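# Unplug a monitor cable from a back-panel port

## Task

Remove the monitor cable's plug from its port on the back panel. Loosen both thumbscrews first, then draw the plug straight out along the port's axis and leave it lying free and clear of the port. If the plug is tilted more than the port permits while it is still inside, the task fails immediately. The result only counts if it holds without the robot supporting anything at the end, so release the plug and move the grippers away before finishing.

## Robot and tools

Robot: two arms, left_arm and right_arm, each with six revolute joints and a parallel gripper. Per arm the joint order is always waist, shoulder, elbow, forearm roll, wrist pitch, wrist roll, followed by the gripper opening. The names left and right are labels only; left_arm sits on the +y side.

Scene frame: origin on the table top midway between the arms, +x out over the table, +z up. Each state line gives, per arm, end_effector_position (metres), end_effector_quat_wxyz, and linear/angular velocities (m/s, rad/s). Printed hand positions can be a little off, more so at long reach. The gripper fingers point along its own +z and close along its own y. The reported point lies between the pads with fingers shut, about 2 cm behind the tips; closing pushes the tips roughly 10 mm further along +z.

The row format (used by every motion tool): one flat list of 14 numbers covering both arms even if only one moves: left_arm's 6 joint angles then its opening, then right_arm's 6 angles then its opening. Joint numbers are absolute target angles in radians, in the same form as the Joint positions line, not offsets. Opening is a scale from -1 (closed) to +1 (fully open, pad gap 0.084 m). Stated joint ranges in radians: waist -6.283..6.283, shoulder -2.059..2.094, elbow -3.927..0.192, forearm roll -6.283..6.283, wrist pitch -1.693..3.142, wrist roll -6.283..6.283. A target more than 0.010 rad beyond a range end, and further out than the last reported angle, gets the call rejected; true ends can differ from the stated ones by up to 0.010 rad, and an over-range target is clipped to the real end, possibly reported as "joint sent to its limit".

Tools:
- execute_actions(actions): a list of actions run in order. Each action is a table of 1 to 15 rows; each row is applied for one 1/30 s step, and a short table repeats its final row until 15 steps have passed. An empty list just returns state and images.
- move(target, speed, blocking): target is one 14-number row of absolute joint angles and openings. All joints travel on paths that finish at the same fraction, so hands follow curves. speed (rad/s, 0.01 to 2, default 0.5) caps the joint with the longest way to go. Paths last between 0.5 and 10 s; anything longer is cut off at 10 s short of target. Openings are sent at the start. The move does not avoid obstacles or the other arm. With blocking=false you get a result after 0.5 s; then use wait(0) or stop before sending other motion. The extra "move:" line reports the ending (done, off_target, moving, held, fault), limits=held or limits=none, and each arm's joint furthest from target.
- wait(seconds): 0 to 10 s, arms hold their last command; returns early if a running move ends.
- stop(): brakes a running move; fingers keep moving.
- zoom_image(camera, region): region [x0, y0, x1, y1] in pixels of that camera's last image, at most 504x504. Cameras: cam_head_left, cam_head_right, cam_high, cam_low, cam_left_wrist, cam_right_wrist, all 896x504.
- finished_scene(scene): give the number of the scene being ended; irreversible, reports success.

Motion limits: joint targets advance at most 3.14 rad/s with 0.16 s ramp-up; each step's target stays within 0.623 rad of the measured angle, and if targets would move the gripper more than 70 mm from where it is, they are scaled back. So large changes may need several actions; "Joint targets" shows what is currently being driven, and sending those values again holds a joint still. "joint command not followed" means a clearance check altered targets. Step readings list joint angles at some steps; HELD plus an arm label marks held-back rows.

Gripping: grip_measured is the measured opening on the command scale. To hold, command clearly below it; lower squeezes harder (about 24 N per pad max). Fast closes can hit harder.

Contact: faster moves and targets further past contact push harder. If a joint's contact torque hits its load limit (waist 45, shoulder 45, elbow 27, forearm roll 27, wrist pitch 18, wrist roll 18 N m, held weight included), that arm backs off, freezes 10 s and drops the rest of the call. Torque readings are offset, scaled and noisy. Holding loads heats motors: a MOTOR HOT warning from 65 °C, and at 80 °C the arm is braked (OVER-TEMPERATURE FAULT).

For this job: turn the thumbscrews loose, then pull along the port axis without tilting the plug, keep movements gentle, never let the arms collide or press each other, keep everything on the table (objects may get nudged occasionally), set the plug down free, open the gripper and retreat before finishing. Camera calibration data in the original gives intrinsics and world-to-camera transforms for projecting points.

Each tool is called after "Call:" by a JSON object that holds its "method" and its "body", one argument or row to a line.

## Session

Call:
{"method": "execute_actions", "body": {
  "actions": []
}}

Scene clock: 0.00 s.
left_arm: end_effector_position=(+0.8012, +0.3344, +0.2867) grip_measured=-1.00 end_effector_quat_wxyz=(+0.178, +0.667, +0.669, +0.276) end_effector_velocity=(-0.000, -0.000, +0.001) end_effector_angular_velocity=(-0.000, -0.001, -0.000) | right_arm: end_effector_position=(+0.5222, -0.2004, +0.3777) grip_measured=-1.00 end_effector_quat_wxyz=(-0.254, +0.570, +0.761, +0.179) end_effector_velocity=(+0.000, -0.000, -0.000) end_effector_angular_velocity=(+0.000, -0.001, -0.001)
Joint names: [waist, shoulder, elbow, forearm roll, wrist pitch, wrist roll]
Joint positions: left_arm=[ 0.009  0.594 -1.856  0.32   0.639 -1.863  0.   ] | right_arm=[-0.221  0.413 -2.015  0.598  1.827 -1.851  0.   ]
Joint velocities: left_arm=[-0.    -0.002  0.001  0.    -0.    -0.    -0.   ] | right_arm=[-0.001  0.    -0.     0.    -0.001 -0.001 -0.   ]
Joint torques (N m, as the arm reports them, + toward a larger angle): no reading
Motor temperatures (°C, as the motors report them): left_arm=[26 31 37 29 30 29] | right_arm=[29 30 30 30 33 33]
Joint targets: left_arm=[0.009 0.594 -1.856 0.320 0.639 -1.863] | right_arm=[-0.221 0.413 -2.015 0.598 1.827 -1.851]
camera_calibration (this result's frames):
cam_left_wrist: T_world_to_cam=[[0.77665, -0.0342324, 0.629001, -0.763854], [0.0491084, -0.992193, -0.114635, 0.389071], [0.628015, 0.11992, -0.768906, -0.190102], [0, 0, 0, 1]] pos_world=[0.693528, 0.382682, 0.378895]
cam_right_wrist: T_world_to_cam=[[0.960575, 0.27801, -0.00246089, -0.413114], [0.225759, -0.785143, -0.5767, 0.0103198], [-0.162261, 0.553408, -0.816952, 0.636775], [0, 0, 0, 1]] pos_world=[0.497821, -0.229444, 0.525149]

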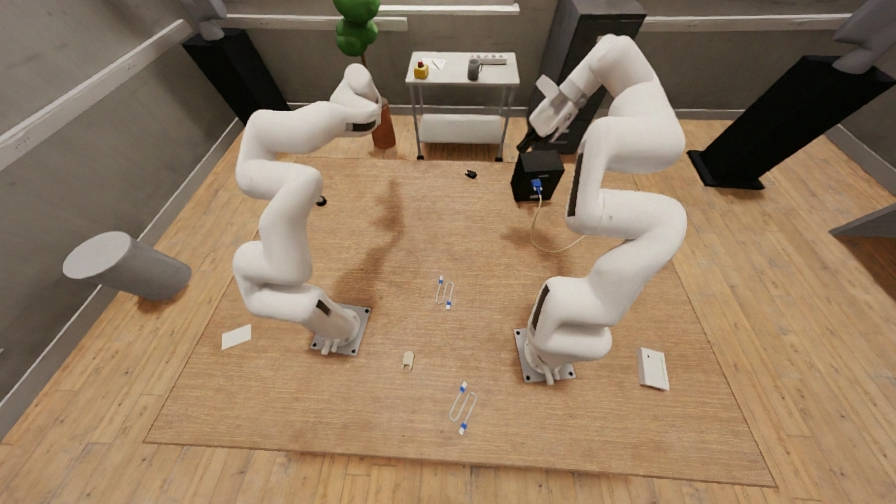

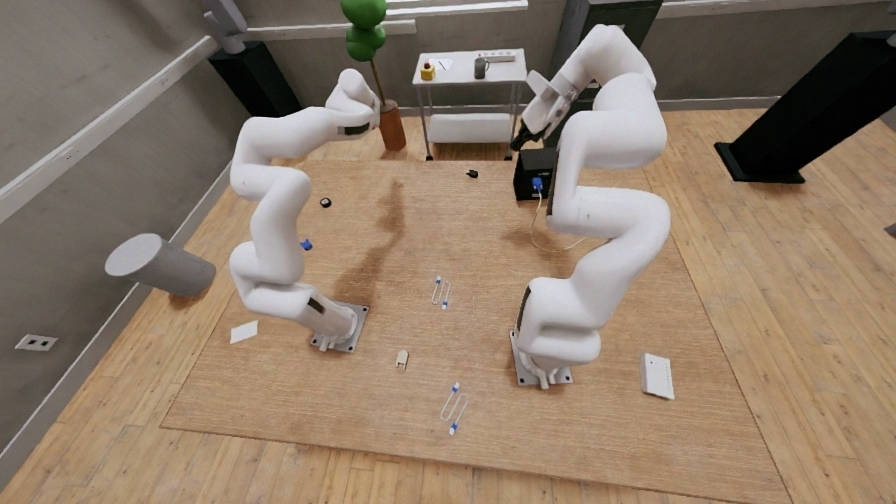

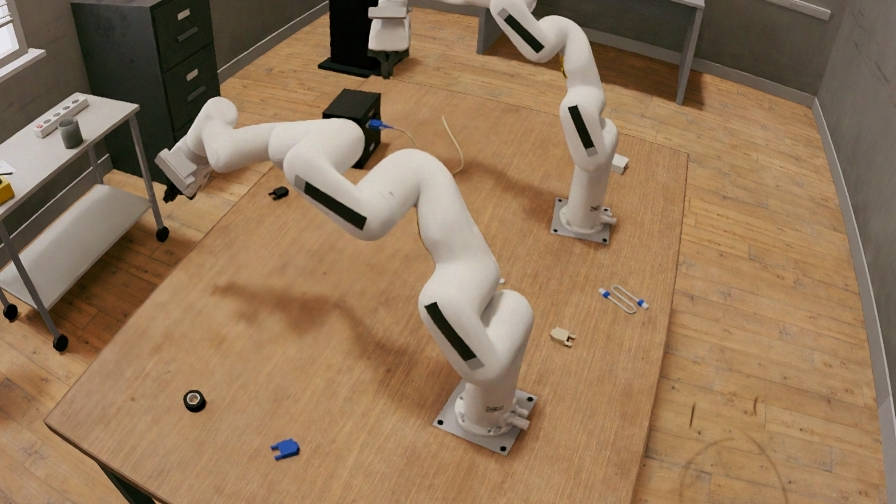

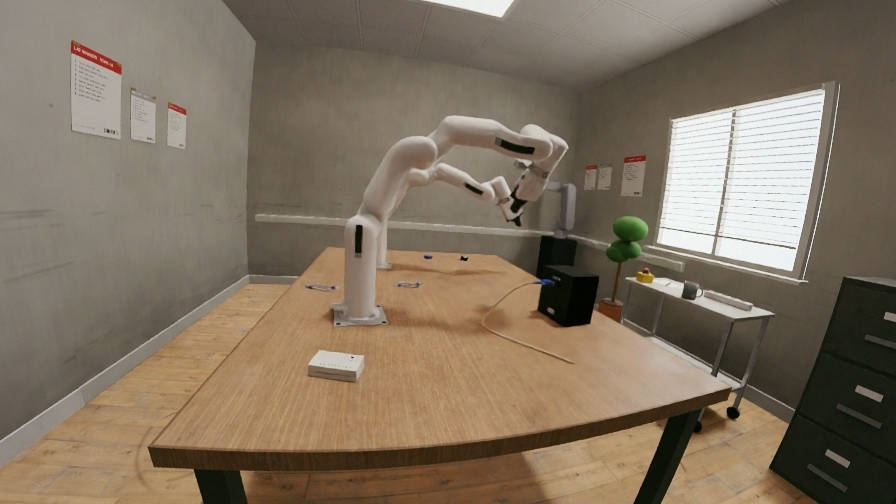

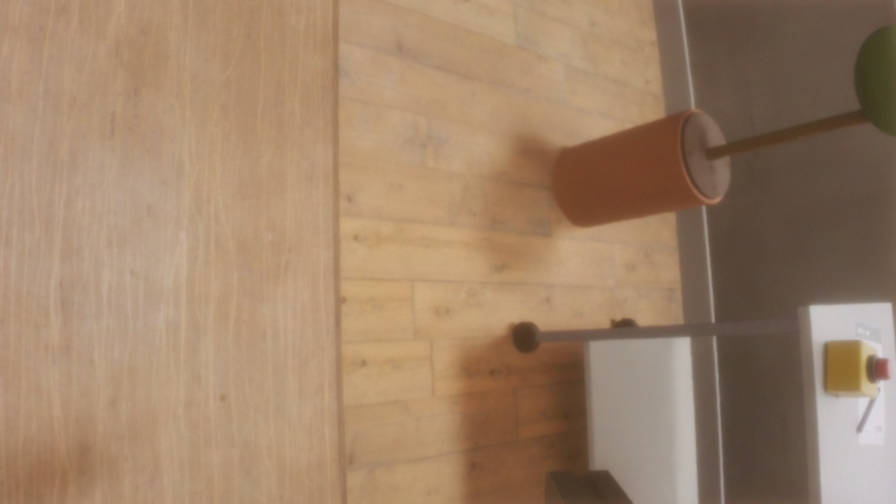

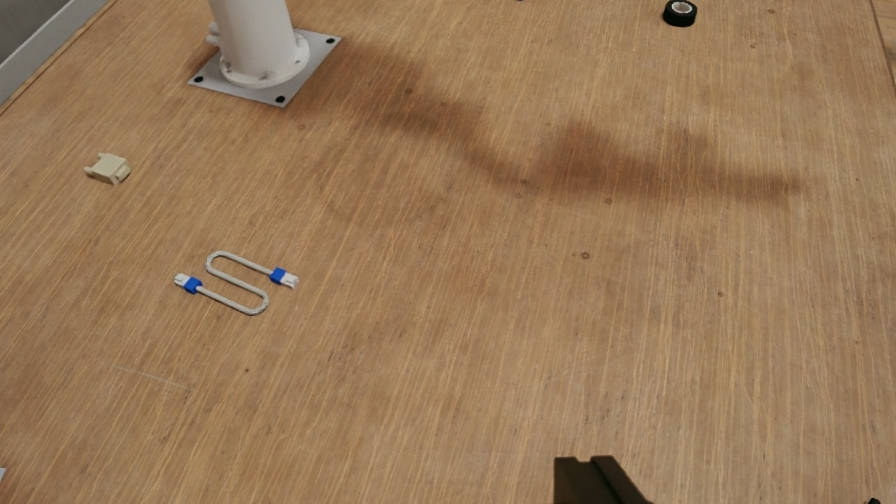

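Call:
{"method": "move", "body": {
  "target": [0.009,0.594,-1.856,0.32,0.639,-1.863,-1,-0.2,-0.2,-0.6,0,-0.8,0,-1],
  "speed": 1
}}

Call:
{"method": "move", "body": {
  "target": [0.009,0.594,-1.856,0.32,0.639,-1.863,-1,-0.2,0.6,-0.52,0,-1.5,0,-1],
  "speed": 0.6
}}

Scene clock: 15.23 s.
left_arm: end_effector_position=(+0.8012, +0.3341, +0.2870) grip_measured=-1.00 end_effector_quat_wxyz=(+0.179, +0.667, +0.668, +0.277) end_effector_velocity=(+0.000, +0.000, -0.001) end_effector_angular_velocity=(-0.001, +0.001, +0.000) | right_arm: end_effector_position=(+0.5356, -0.3385, +0.4567) grip_measured=-1.00 end_effector_quat_wxyz=(+0.023, +0.696, -0.022, +0.717) end_effector_velocity=(-0.001, +0.001, +0.000) end_effector_angular_velocity=(+0.002, -0.003, +0.001)
Joint names: [waist, shoulder, elbow, forearm roll, wrist pitch, wrist roll]
Joint positions: left_arm=[ 0.009  0.594 -1.856  0.32   0.639 -1.863  0.   ] | right_arm=[-0.2 -0.2 -0.6  0.  -0.8 -0.   0. ]
Joint velocities: left_arm=[ 0.     0.001  0.    -0.001 -0.001 -0.     0.   ] | right_arm=[ 0.001 -0.001  0.002 -0.    -0.004  0.003  0.   ]
Joint torques (N m, as the arm reports them, + toward a larger angle): left_arm=[  1.01 -30.12 -25.58   0.25  -2.15  -0.52] | right_arm=[ -1.78 -19.13 -17.29  -0.14  -1.13   0.43]
Motor temperatures (°C, as the motors report them): left_arm=[26 31 38 29 30 29] | right_arm=[29 30 31 30 33 33]
Joint targets: left_arm=[0.009 0.594 -1.856 0.320 0.639 -1.863] | right_arm=[-0.200 -0.200 -0.600 0.000 -0.800 -0.000]
move: done; limits=none; left_arm: farthest joint: the waist, 0.000 radians from its target (0.000 radians at the start); right_arm: farthest joint: the waist, 0.000 radians from its target (0.021 radians at the start)
camera_calibration (this result's frames):
cam_left_wrist: T_world_to_cam=[[0.776327, -0.0348777, 0.629365, -0.763677], [0.0485901, -0.992186, -0.11492, 0.389344], [0.628455, 0.119797, -0.768565, -0.190295], [0, 0, 0, 1]] pos_world=[0.693536, 0.382463, 0.379121]
cam_right_wrist: T_world_to_cam=[[-0.0798103, -0.99681, 0.000756539, -0.263234], [0.0125889, -0.00176684, -0.999919, 0.51705], [0.996731, -0.0797944, 0.0126898, -0.434042], [0, 0, 0, 1]] pos_world=[0.405105, -0.296115, 0.522716]

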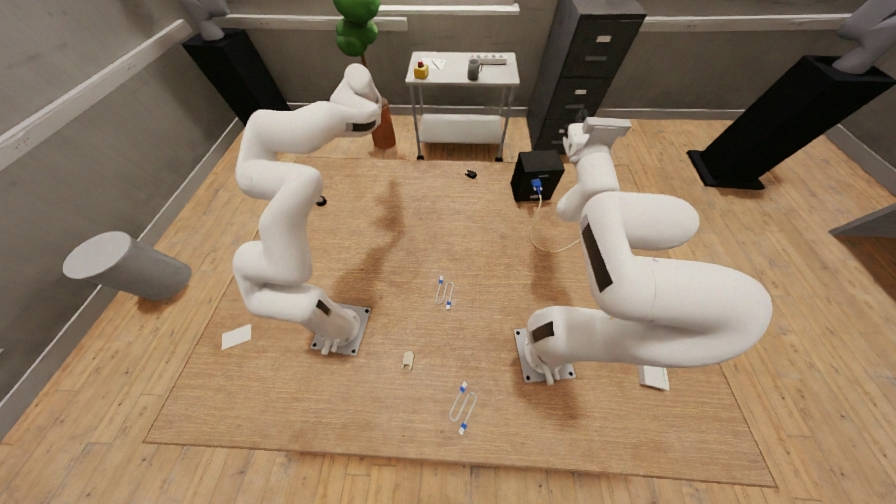

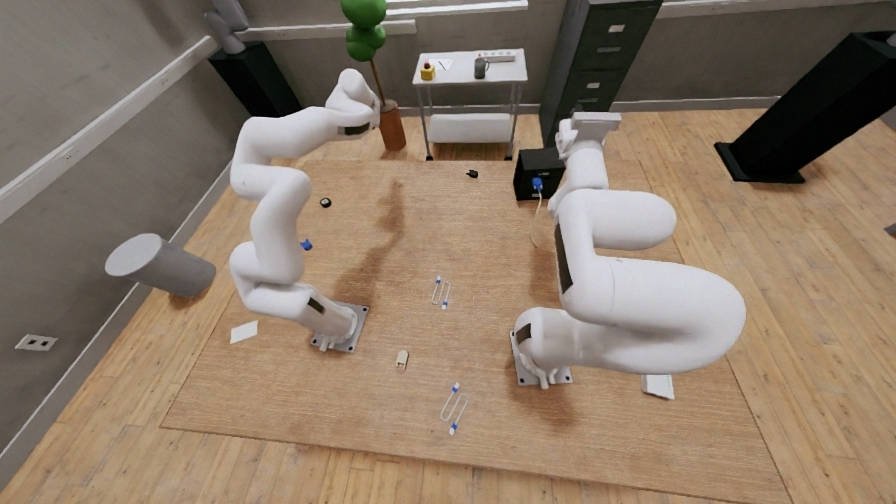

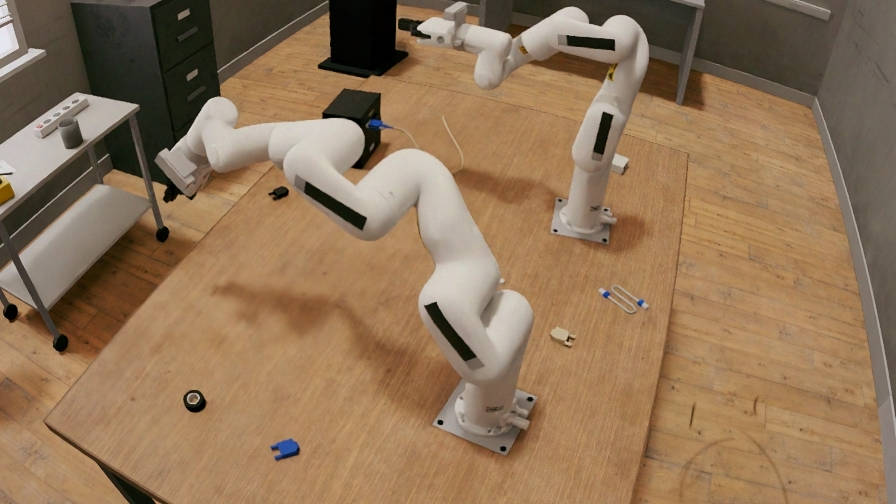

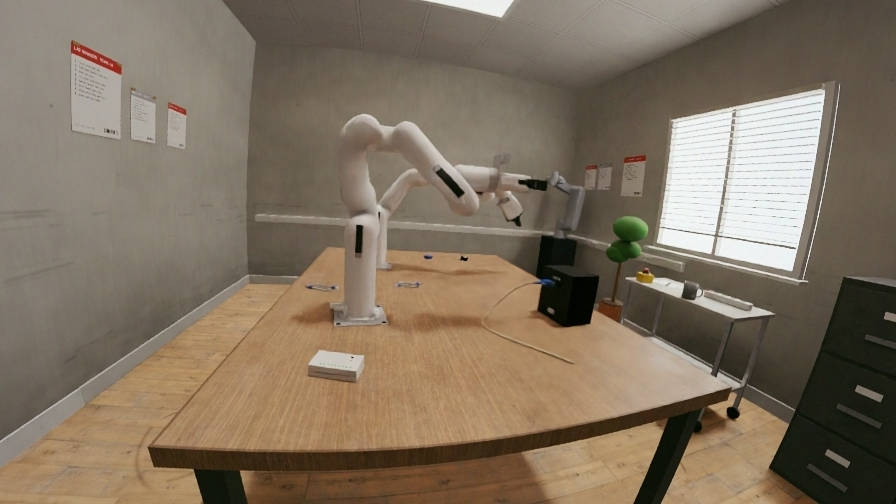

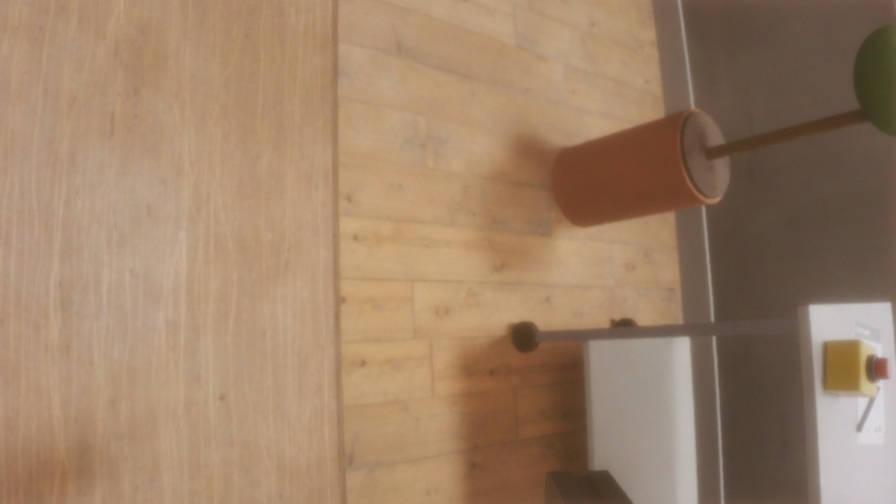

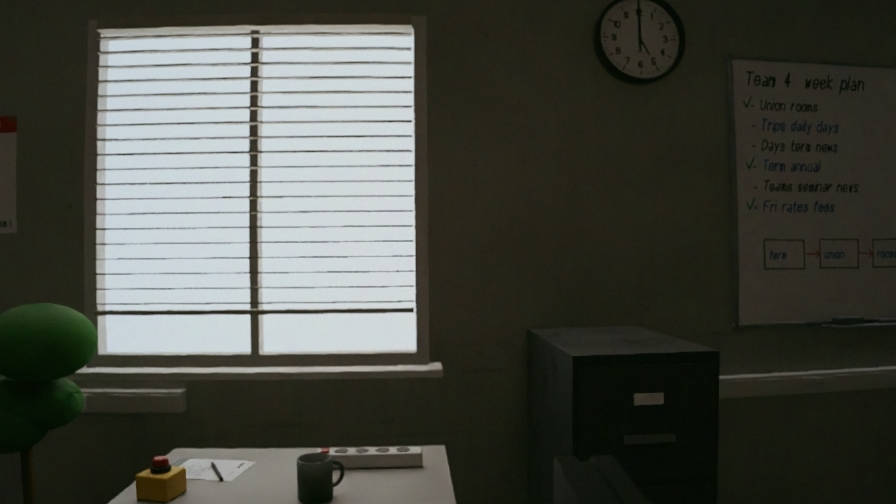

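Scene clock: 17.20 s.
left_arm: end_effector_position=(+0.8012, +0.3341, +0.2870) grip_measured=-1.00 end_effector_quat_wxyz=(+0.179, +0.667, +0.668, +0.277) end_effector_velocity=(-0.000, +0.000, +0.000) end_effector_angular_velocity=(-0.001, -0.000, +0.000) | right_arm: end_effector_position=(+0.5057, -0.3366, +0.1617) grip_measured=-1.00 end_effector_quat_wxyz=(+0.021, +0.758, -0.024, +0.652) end_effector_velocity=(-0.001, -0.000, -0.002) end_effector_angular_velocity=(-0.001, +0.003, -0.000)
Joint names: [waist, shoulder, elbow, forearm roll, wrist pitch, wrist roll]
Joint positions: left_arm=[ 0.009  0.594 -1.856  0.32   0.639 -1.863  0.   ] | right_arm=[-0.2    0.599 -0.52  -0.    -1.5    0.     0.   ]
Joint velocities: left_arm=[ 0.    -0.001  0.001 -0.001  0.     0.     0.   ] | right_arm=[-0.001  0.003  0.001 -0.    -0.001 -0.002  0.   ]
Joint torques (N m, as the arm reports them, + toward a larger angle): left_arm=[  0.92 -30.41 -25.95   0.58  -2.    -0.71] | right_arm=[ -1.68 -26.47  -5.83  -0.41  -1.38   0.49]
Motor temperatures (°C, as the motors report them): left_arm=[26 31 39 29 30 29] | right_arm=[29 30 31 30 33 33]
Joint targets: left_arm=[0.009 0.594 -1.856 0.320 0.639 -1.863] | right_arm=[-0.200 0.600 -0.520 0.000 -1.500 0.000]
move: done; limits=none; left_arm: farthest joint: the waist, 0.000 radians from its target (0.000 radians at the start); right_arm: farthest joint: the shoulder, 0.001 radians from its target (0.800 radians at the start)
camera_calibration (this result's frames):
cam_left_wrist: T_world_to_cam=[[0.776326, -0.0348774, 0.629365, -0.763677], [0.0485902, -0.992186, -0.11492, 0.389343], [0.628456, 0.119797, -0.768565, -0.190295], [0, 0, 0, 1]] pos_world=[0.693536, 0.382463, 0.379121]
cam_right_wrist: T_world_to_cam=[[-0.0793462, -0.996841, 0.0035571, -0.264171], [-0.165447, 0.00965018, -0.986171, 0.314061], [0.983022, -0.0788374, -0.16569, -0.364209], [0, 0, 0, 1]] pos_world=[0.389025, -0.295081, 0.250312]

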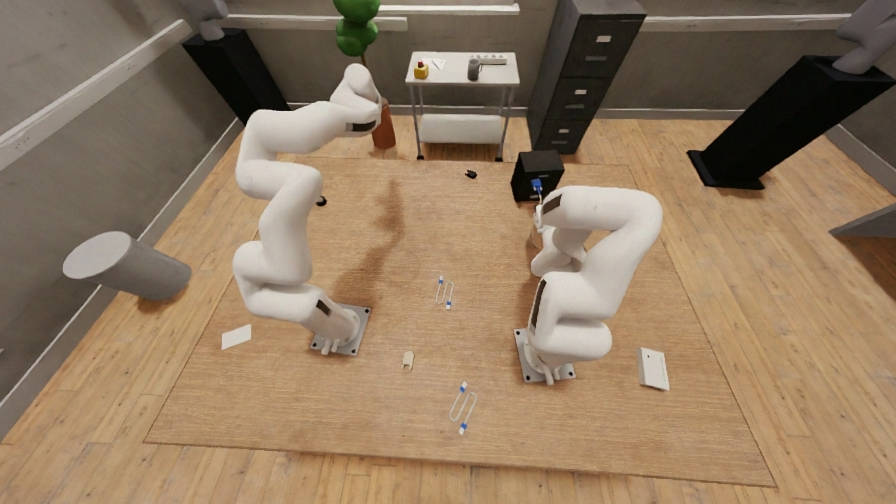

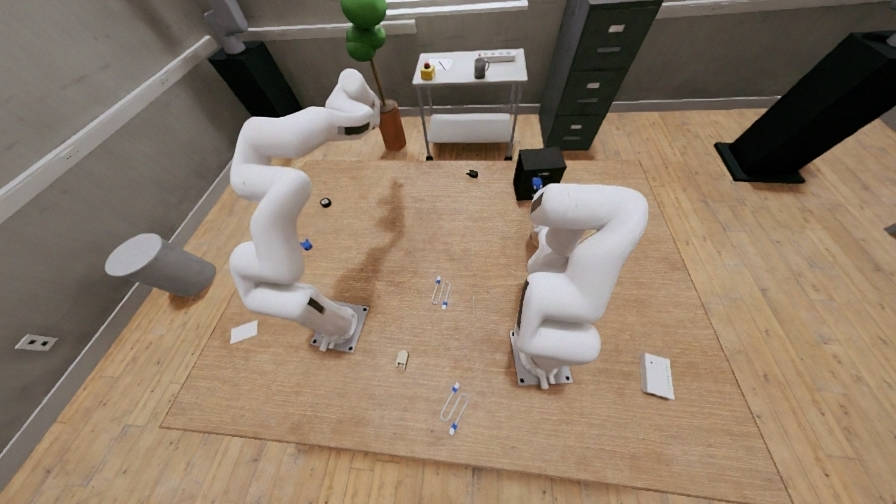

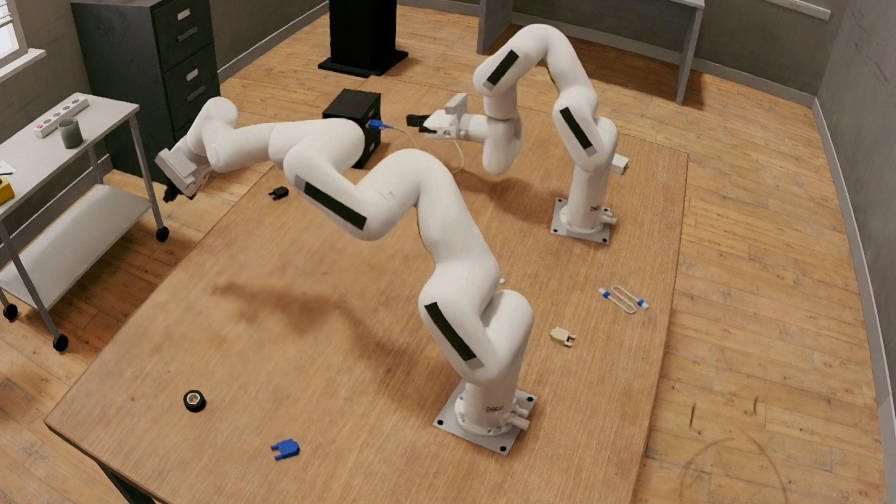

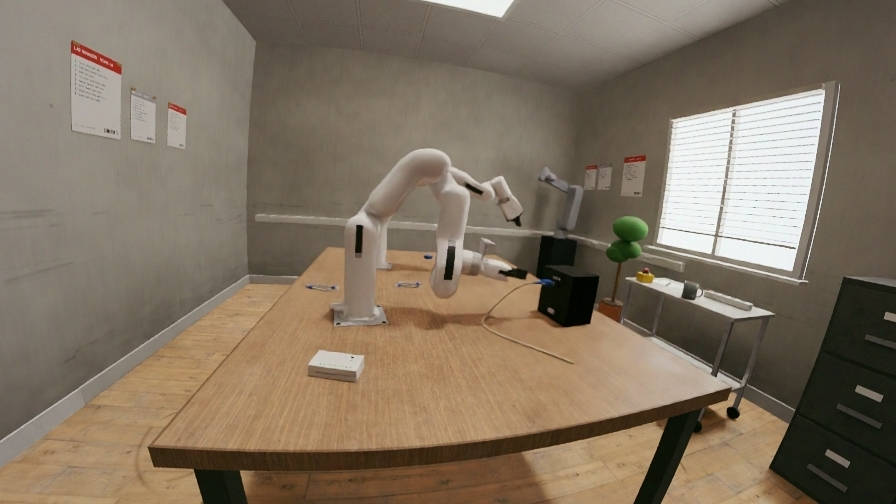

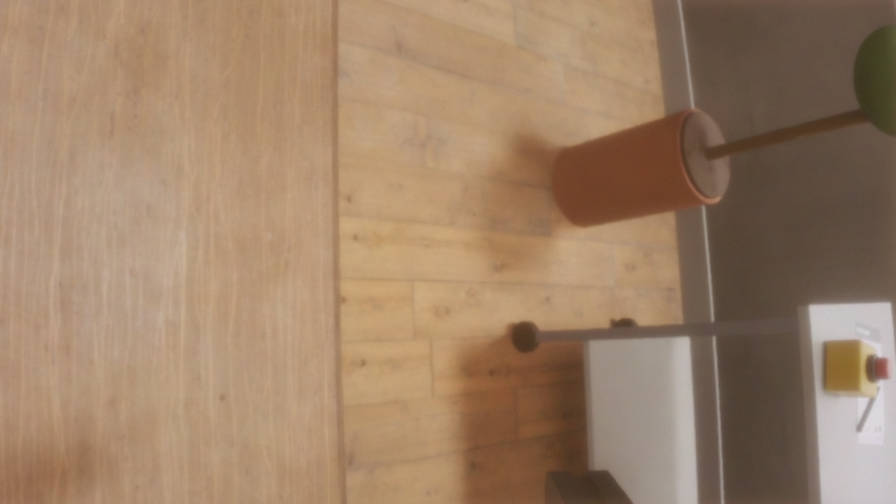

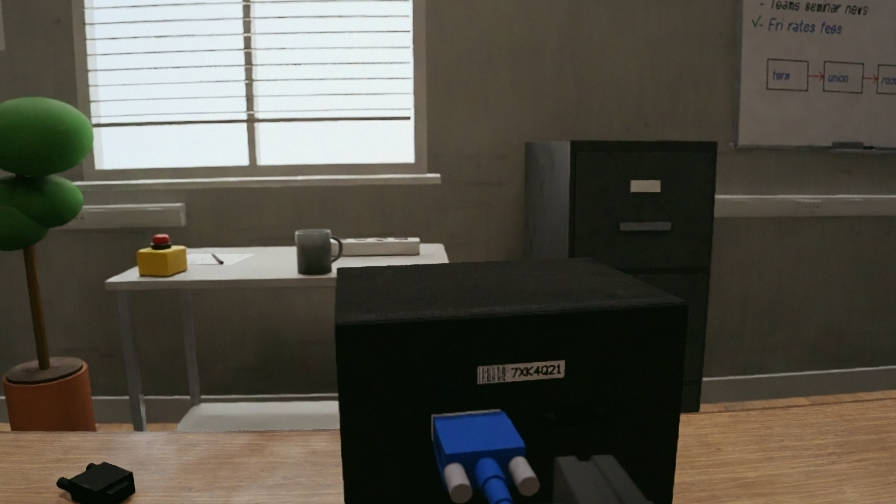

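Call:
{"method": "move", "body": {
  "target": [0.009,0,-0.6,0.32,0.639,-1.863,-1,-0.13,0.55,-0.6,0,-1.52,1.57,-0.7],
  "speed": 0.8
}}

Call:
{"method": "move", "body": {
  "target": [0.009,0,-0.6,0.32,0.639,-1.863,-1,-0.13,0.905,-0.835,0,-1.641,1.57,-0.7],
  "speed": 0.3
}}

Scene clock: 38.30 s.
left_arm: end_effector_position=(+0.4205, +0.3698, +0.0610) grip_measured=-1.00 end_effector_quat_wxyz=(-0.067, +0.726, +0.682, +0.066) end_effector_velocity=(-0.001, -0.000, -0.000) end_effector_angular_velocity=(+0.000, +0.001, -0.001) | right_arm: end_effector_position=(+0.5322, -0.3004, +0.2192) grip_measured=-0.72 end_effector_quat_wxyz=(+0.501, -0.502, +0.498, -0.498) end_effector_velocity=(+0.000, +0.000, -0.000) end_effector_angular_velocity=(+0.002, +0.001, +0.001)
Joint names: [waist, shoulder, elbow, forearm roll, wrist pitch, wrist roll]
Joint positions: left_arm=[ 0.009  0.    -0.6    0.32   0.639 -1.863  0.   ] | right_arm=[-0.13   0.55  -0.6    0.    -1.52   1.57   0.012]
Joint velocities: left_arm=[-0.001 -0.002  0.003  0.     0.     0.     0.   ] | right_arm=[ 0.001  0.001 -0.     0.    -0.     0.002 -0.   ]
Joint torques (N m, as the arm reports them, + toward a larger angle): left_arm=[  0.59 -15.43 -19.52  -0.33  -1.13  -0.56] | right_arm=[ -1.65 -27.47  -7.47  -0.3   -1.17   0.32]
Motor temperatures (°C, as the motors report them): left_arm=[26 32 39 29 30 29] | right_arm=[29 30 30 30 33 33]
Joint targets: left_arm=[0.009 0.000 -0.600 0.320 0.639 -1.863] | right_arm=[-0.130 0.550 -0.600 0.000 -1.520 1.570]
move: done; limits=none; left_arm: farthest joint: the waist, 0.000 radians from its target (0.000 radians at the start); right_arm: farthest joint: the waist, 0.000 radians from its target (0.070 radians at the start)
camera_calibration (this result's frames):
cam_left_wrist: T_world_to_cam=[[0.998256, -0.0556712, 0.0196546, -0.37314], [-0.0513223, -0.982835, -0.177202, 0.459576], [0.0291823, 0.175884, -0.983978, 0.115366], [0, 0, 0, 1]] pos_world=[0.392709, 0.410624, 0.202289]
cam_right_wrist: T_world_to_cam=[[-0.0172277, -0.00224439, -0.999849, 0.259432], [-0.0228738, 0.999737, -0.00185002, 0.380646], [0.99959, 0.0228385, -0.0172745, -0.388732], [0, 0, 0, 1]] pos_world=[0.401748, -0.371085, 0.253382]

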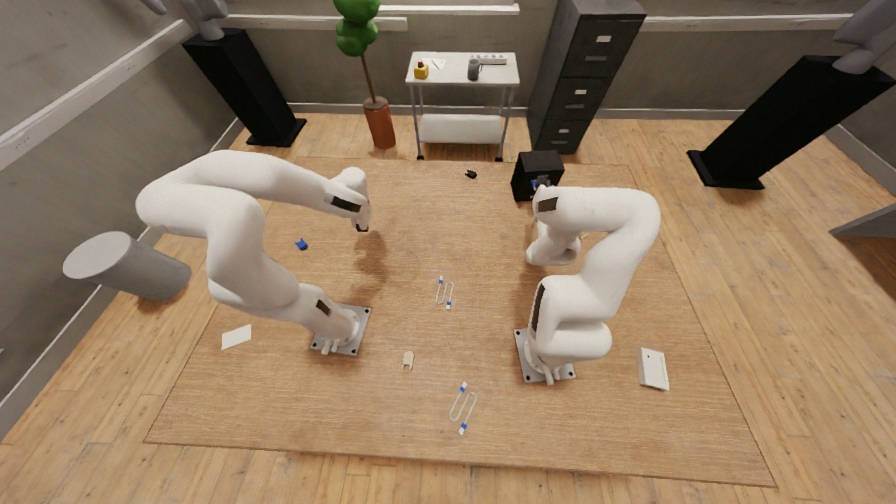

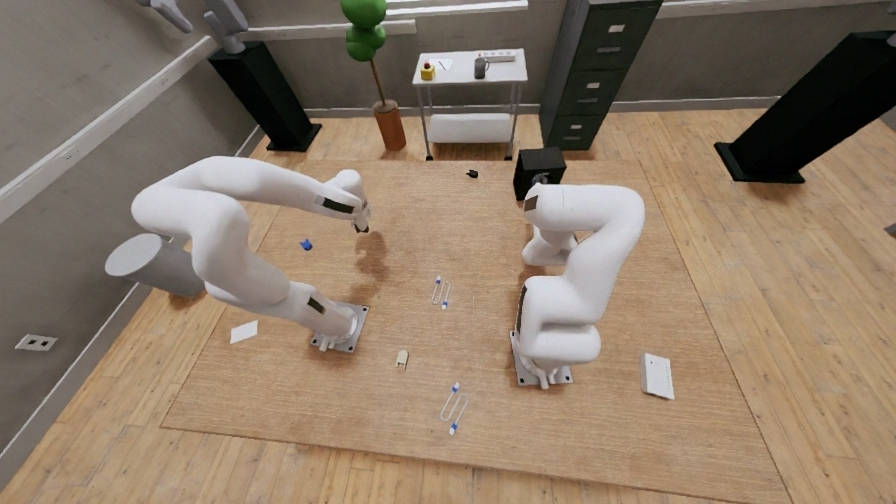

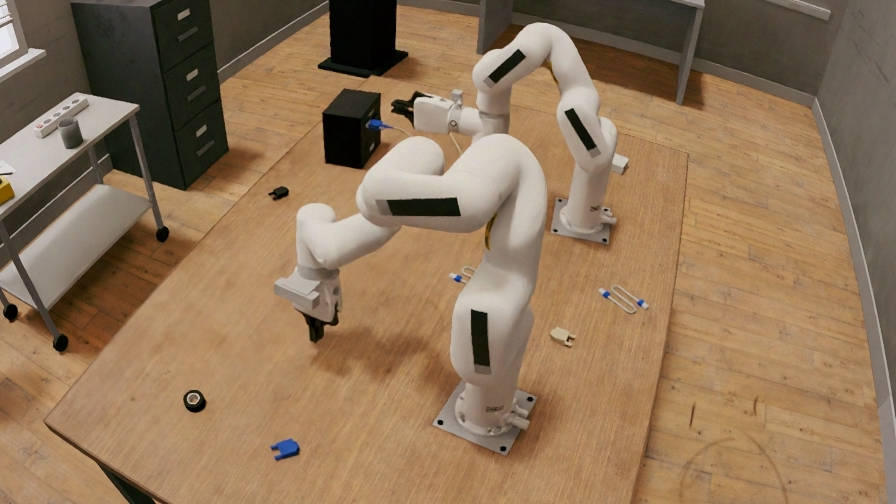

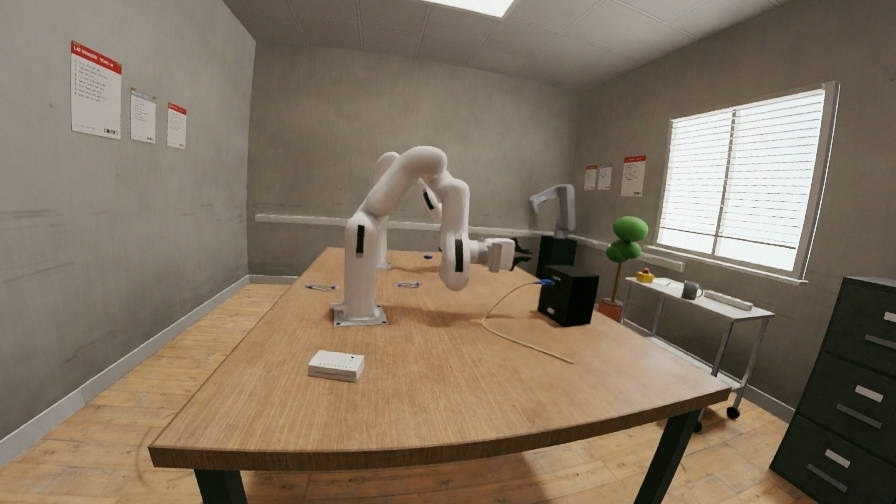

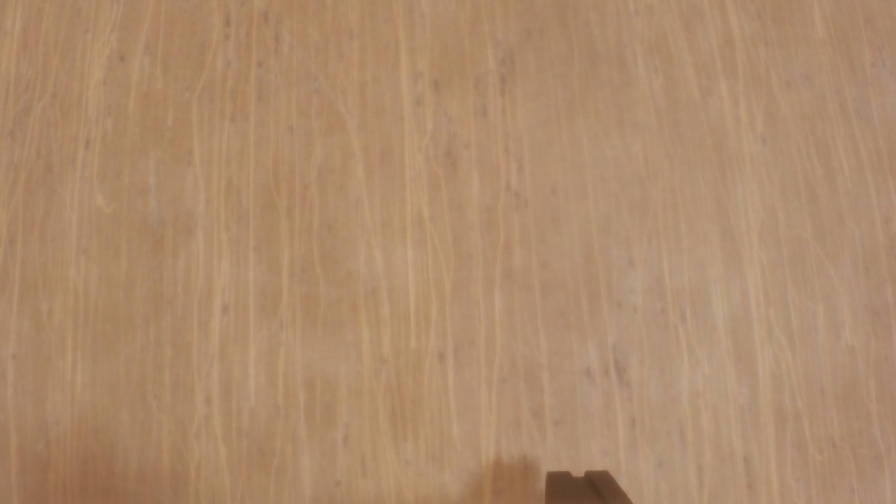

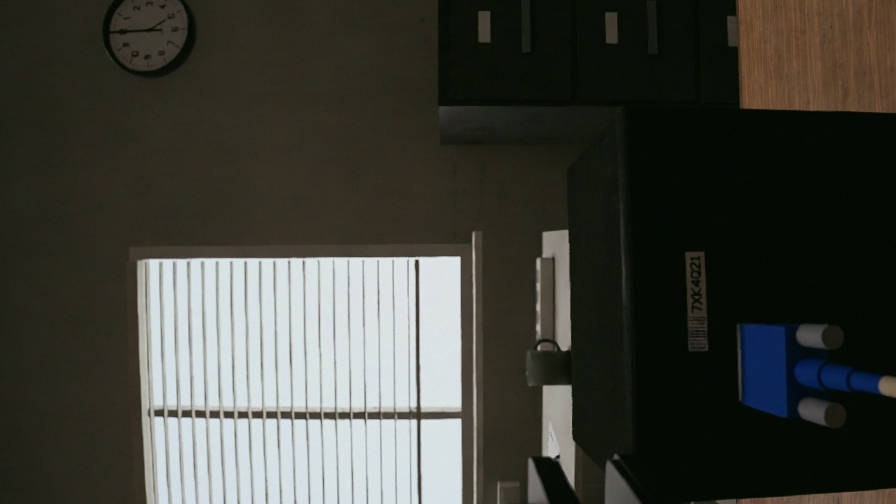

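Scene clock: 40.00 s.
left_arm: end_effector_position=(+0.4203, +0.3698, +0.0609) grip_measured=-1.00 end_effector_quat_wxyz=(-0.068, +0.726, +0.682, +0.066) end_effector_velocity=(+0.001, -0.000, +0.001) end_effector_angular_velocity=(-0.000, -0.002, -0.000) | right_arm: end_effector_position=(+0.5535, -0.3003, +0.1299) grip_measured=-0.72 end_effector_quat_wxyz=(+0.502, -0.502, +0.498, -0.499) end_effector_velocity=(-0.000, +0.001, -0.002) end_effector_angular_velocity=(-0.001, +0.002, +0.001)
Joint names: [waist, shoulder, elbow, forearm roll, wrist pitch, wrist roll]
Joint positions: left_arm=[ 0.009  0.    -0.6    0.32   0.639 -1.863  0.   ] | right_arm=[-0.13   0.904 -0.835 -0.    -1.641  1.57   0.012]
Joint velocities: left_arm=[-0.001 -0.001 -0.001 -0.     0.    -0.     0.   ] | right_arm=[ 0.001  0.004 -0.001 -0.    -0.    -0.001  0.   ]
Joint torques (N m, as the arm reports them, + toward a larger angle): left_arm=[  0.56 -15.99 -19.14   0.31  -1.22  -0.37] | right_arm=[ -1.91 -31.16  -5.57   0.    -1.13   0.23]
Motor temperatures (°C, as the motors report them): left_arm=[26 31 39 29 30 29] | right_arm=[29 30 30 30 33 33]
Joint targets: left_arm=[0.009 0.000 -0.600 0.320 0.639 -1.863] | right_arm=[-0.130 0.905 -0.835 0.000 -1.641 1.570]
move: done; limits=none; left_arm: farthest joint: the waist, 0.000 radians from its target (0.000 radians at the start); right_arm: farthest joint: the shoulder, 0.001 radians from its target (0.355 radians at the start)
camera_calibration (this result's frames):
cam_left_wrist: T_world_to_cam=[[0.998263, -0.0556587, 0.0192961, -0.37292], [-0.0513722, -0.982827, -0.177235, 0.459594], [0.0288294, 0.175936, -0.983979, 0.115406], [0, 0, 0, 1]] pos_world=[0.392556, 0.410641, 0.202209]
cam_right_wrist: T_world_to_cam=[[-0.0157985, -0.00202137, -0.999873, 0.169809], [-0.0229148, 0.999736, -0.00165903, 0.380803], [0.999613, 0.0228857, -0.0158406, -0.411727], [0, 0, 0, 1]] pos_world=[0.422976, -0.370936, 0.163897]

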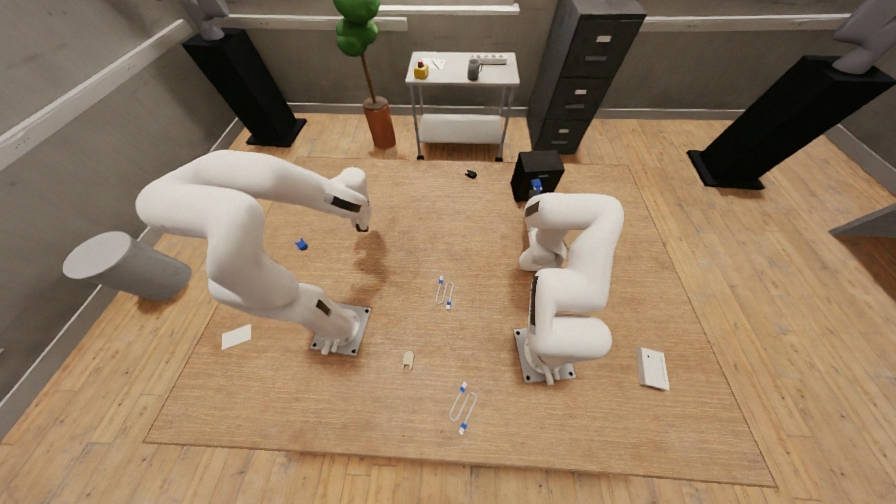

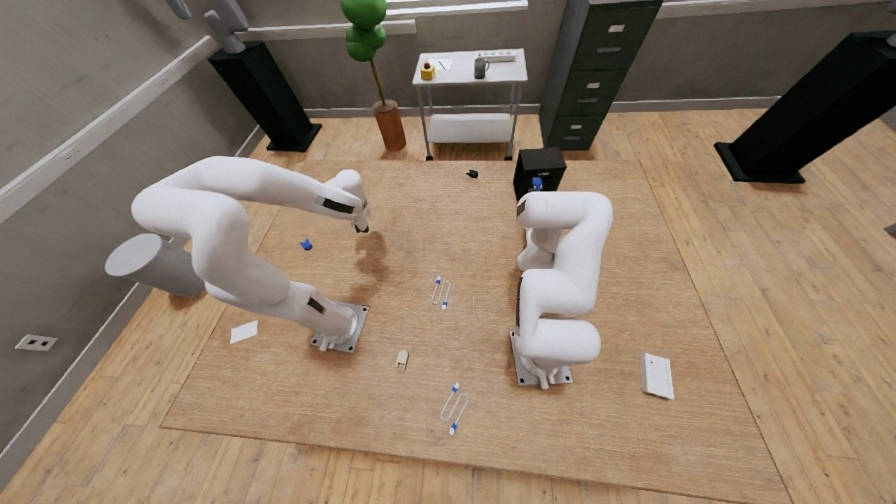

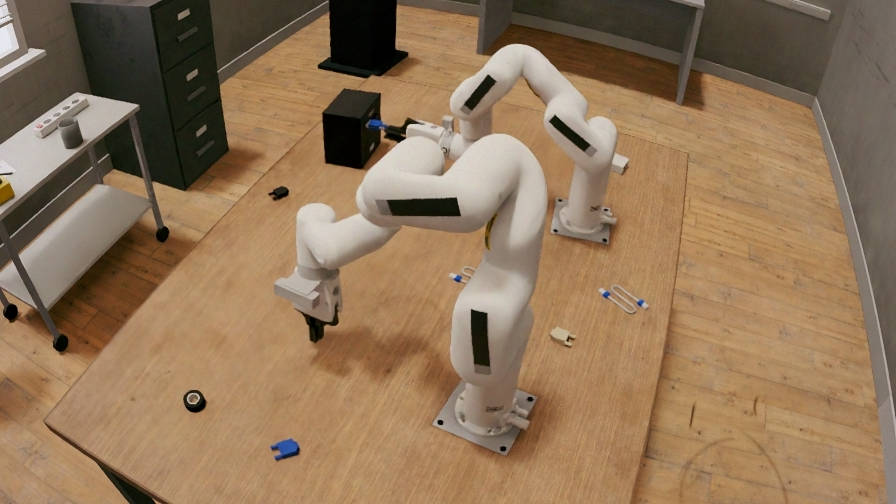

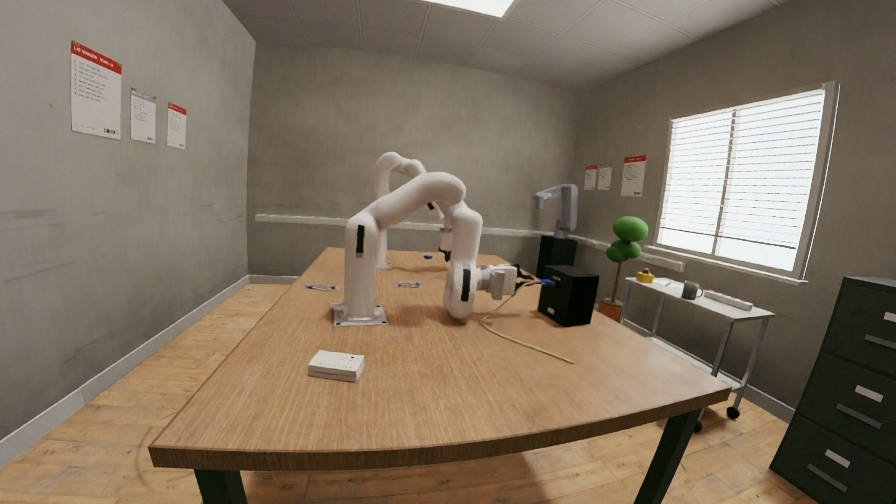

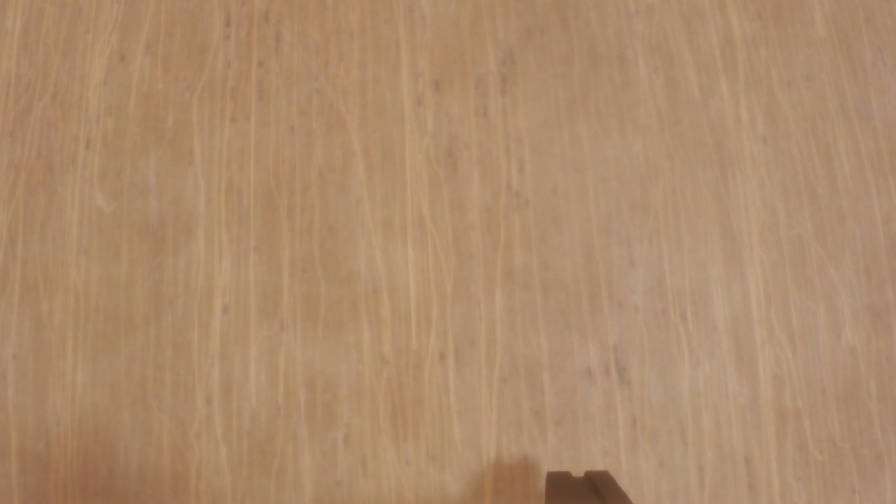

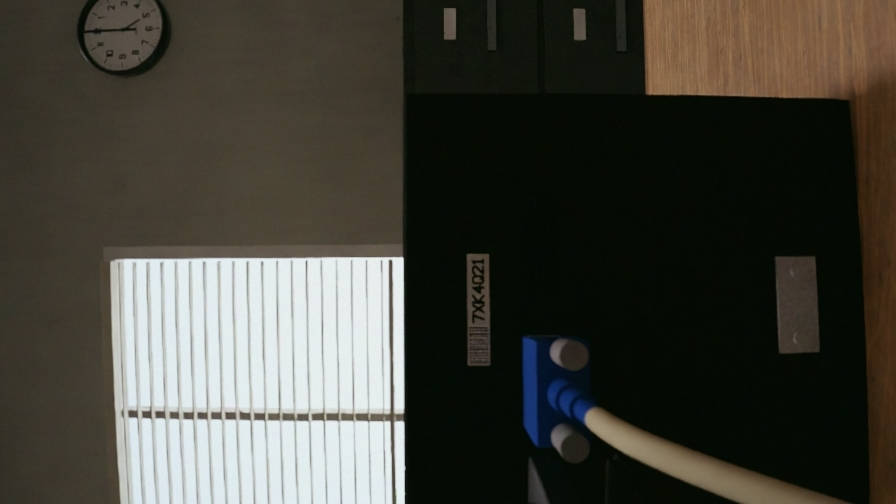

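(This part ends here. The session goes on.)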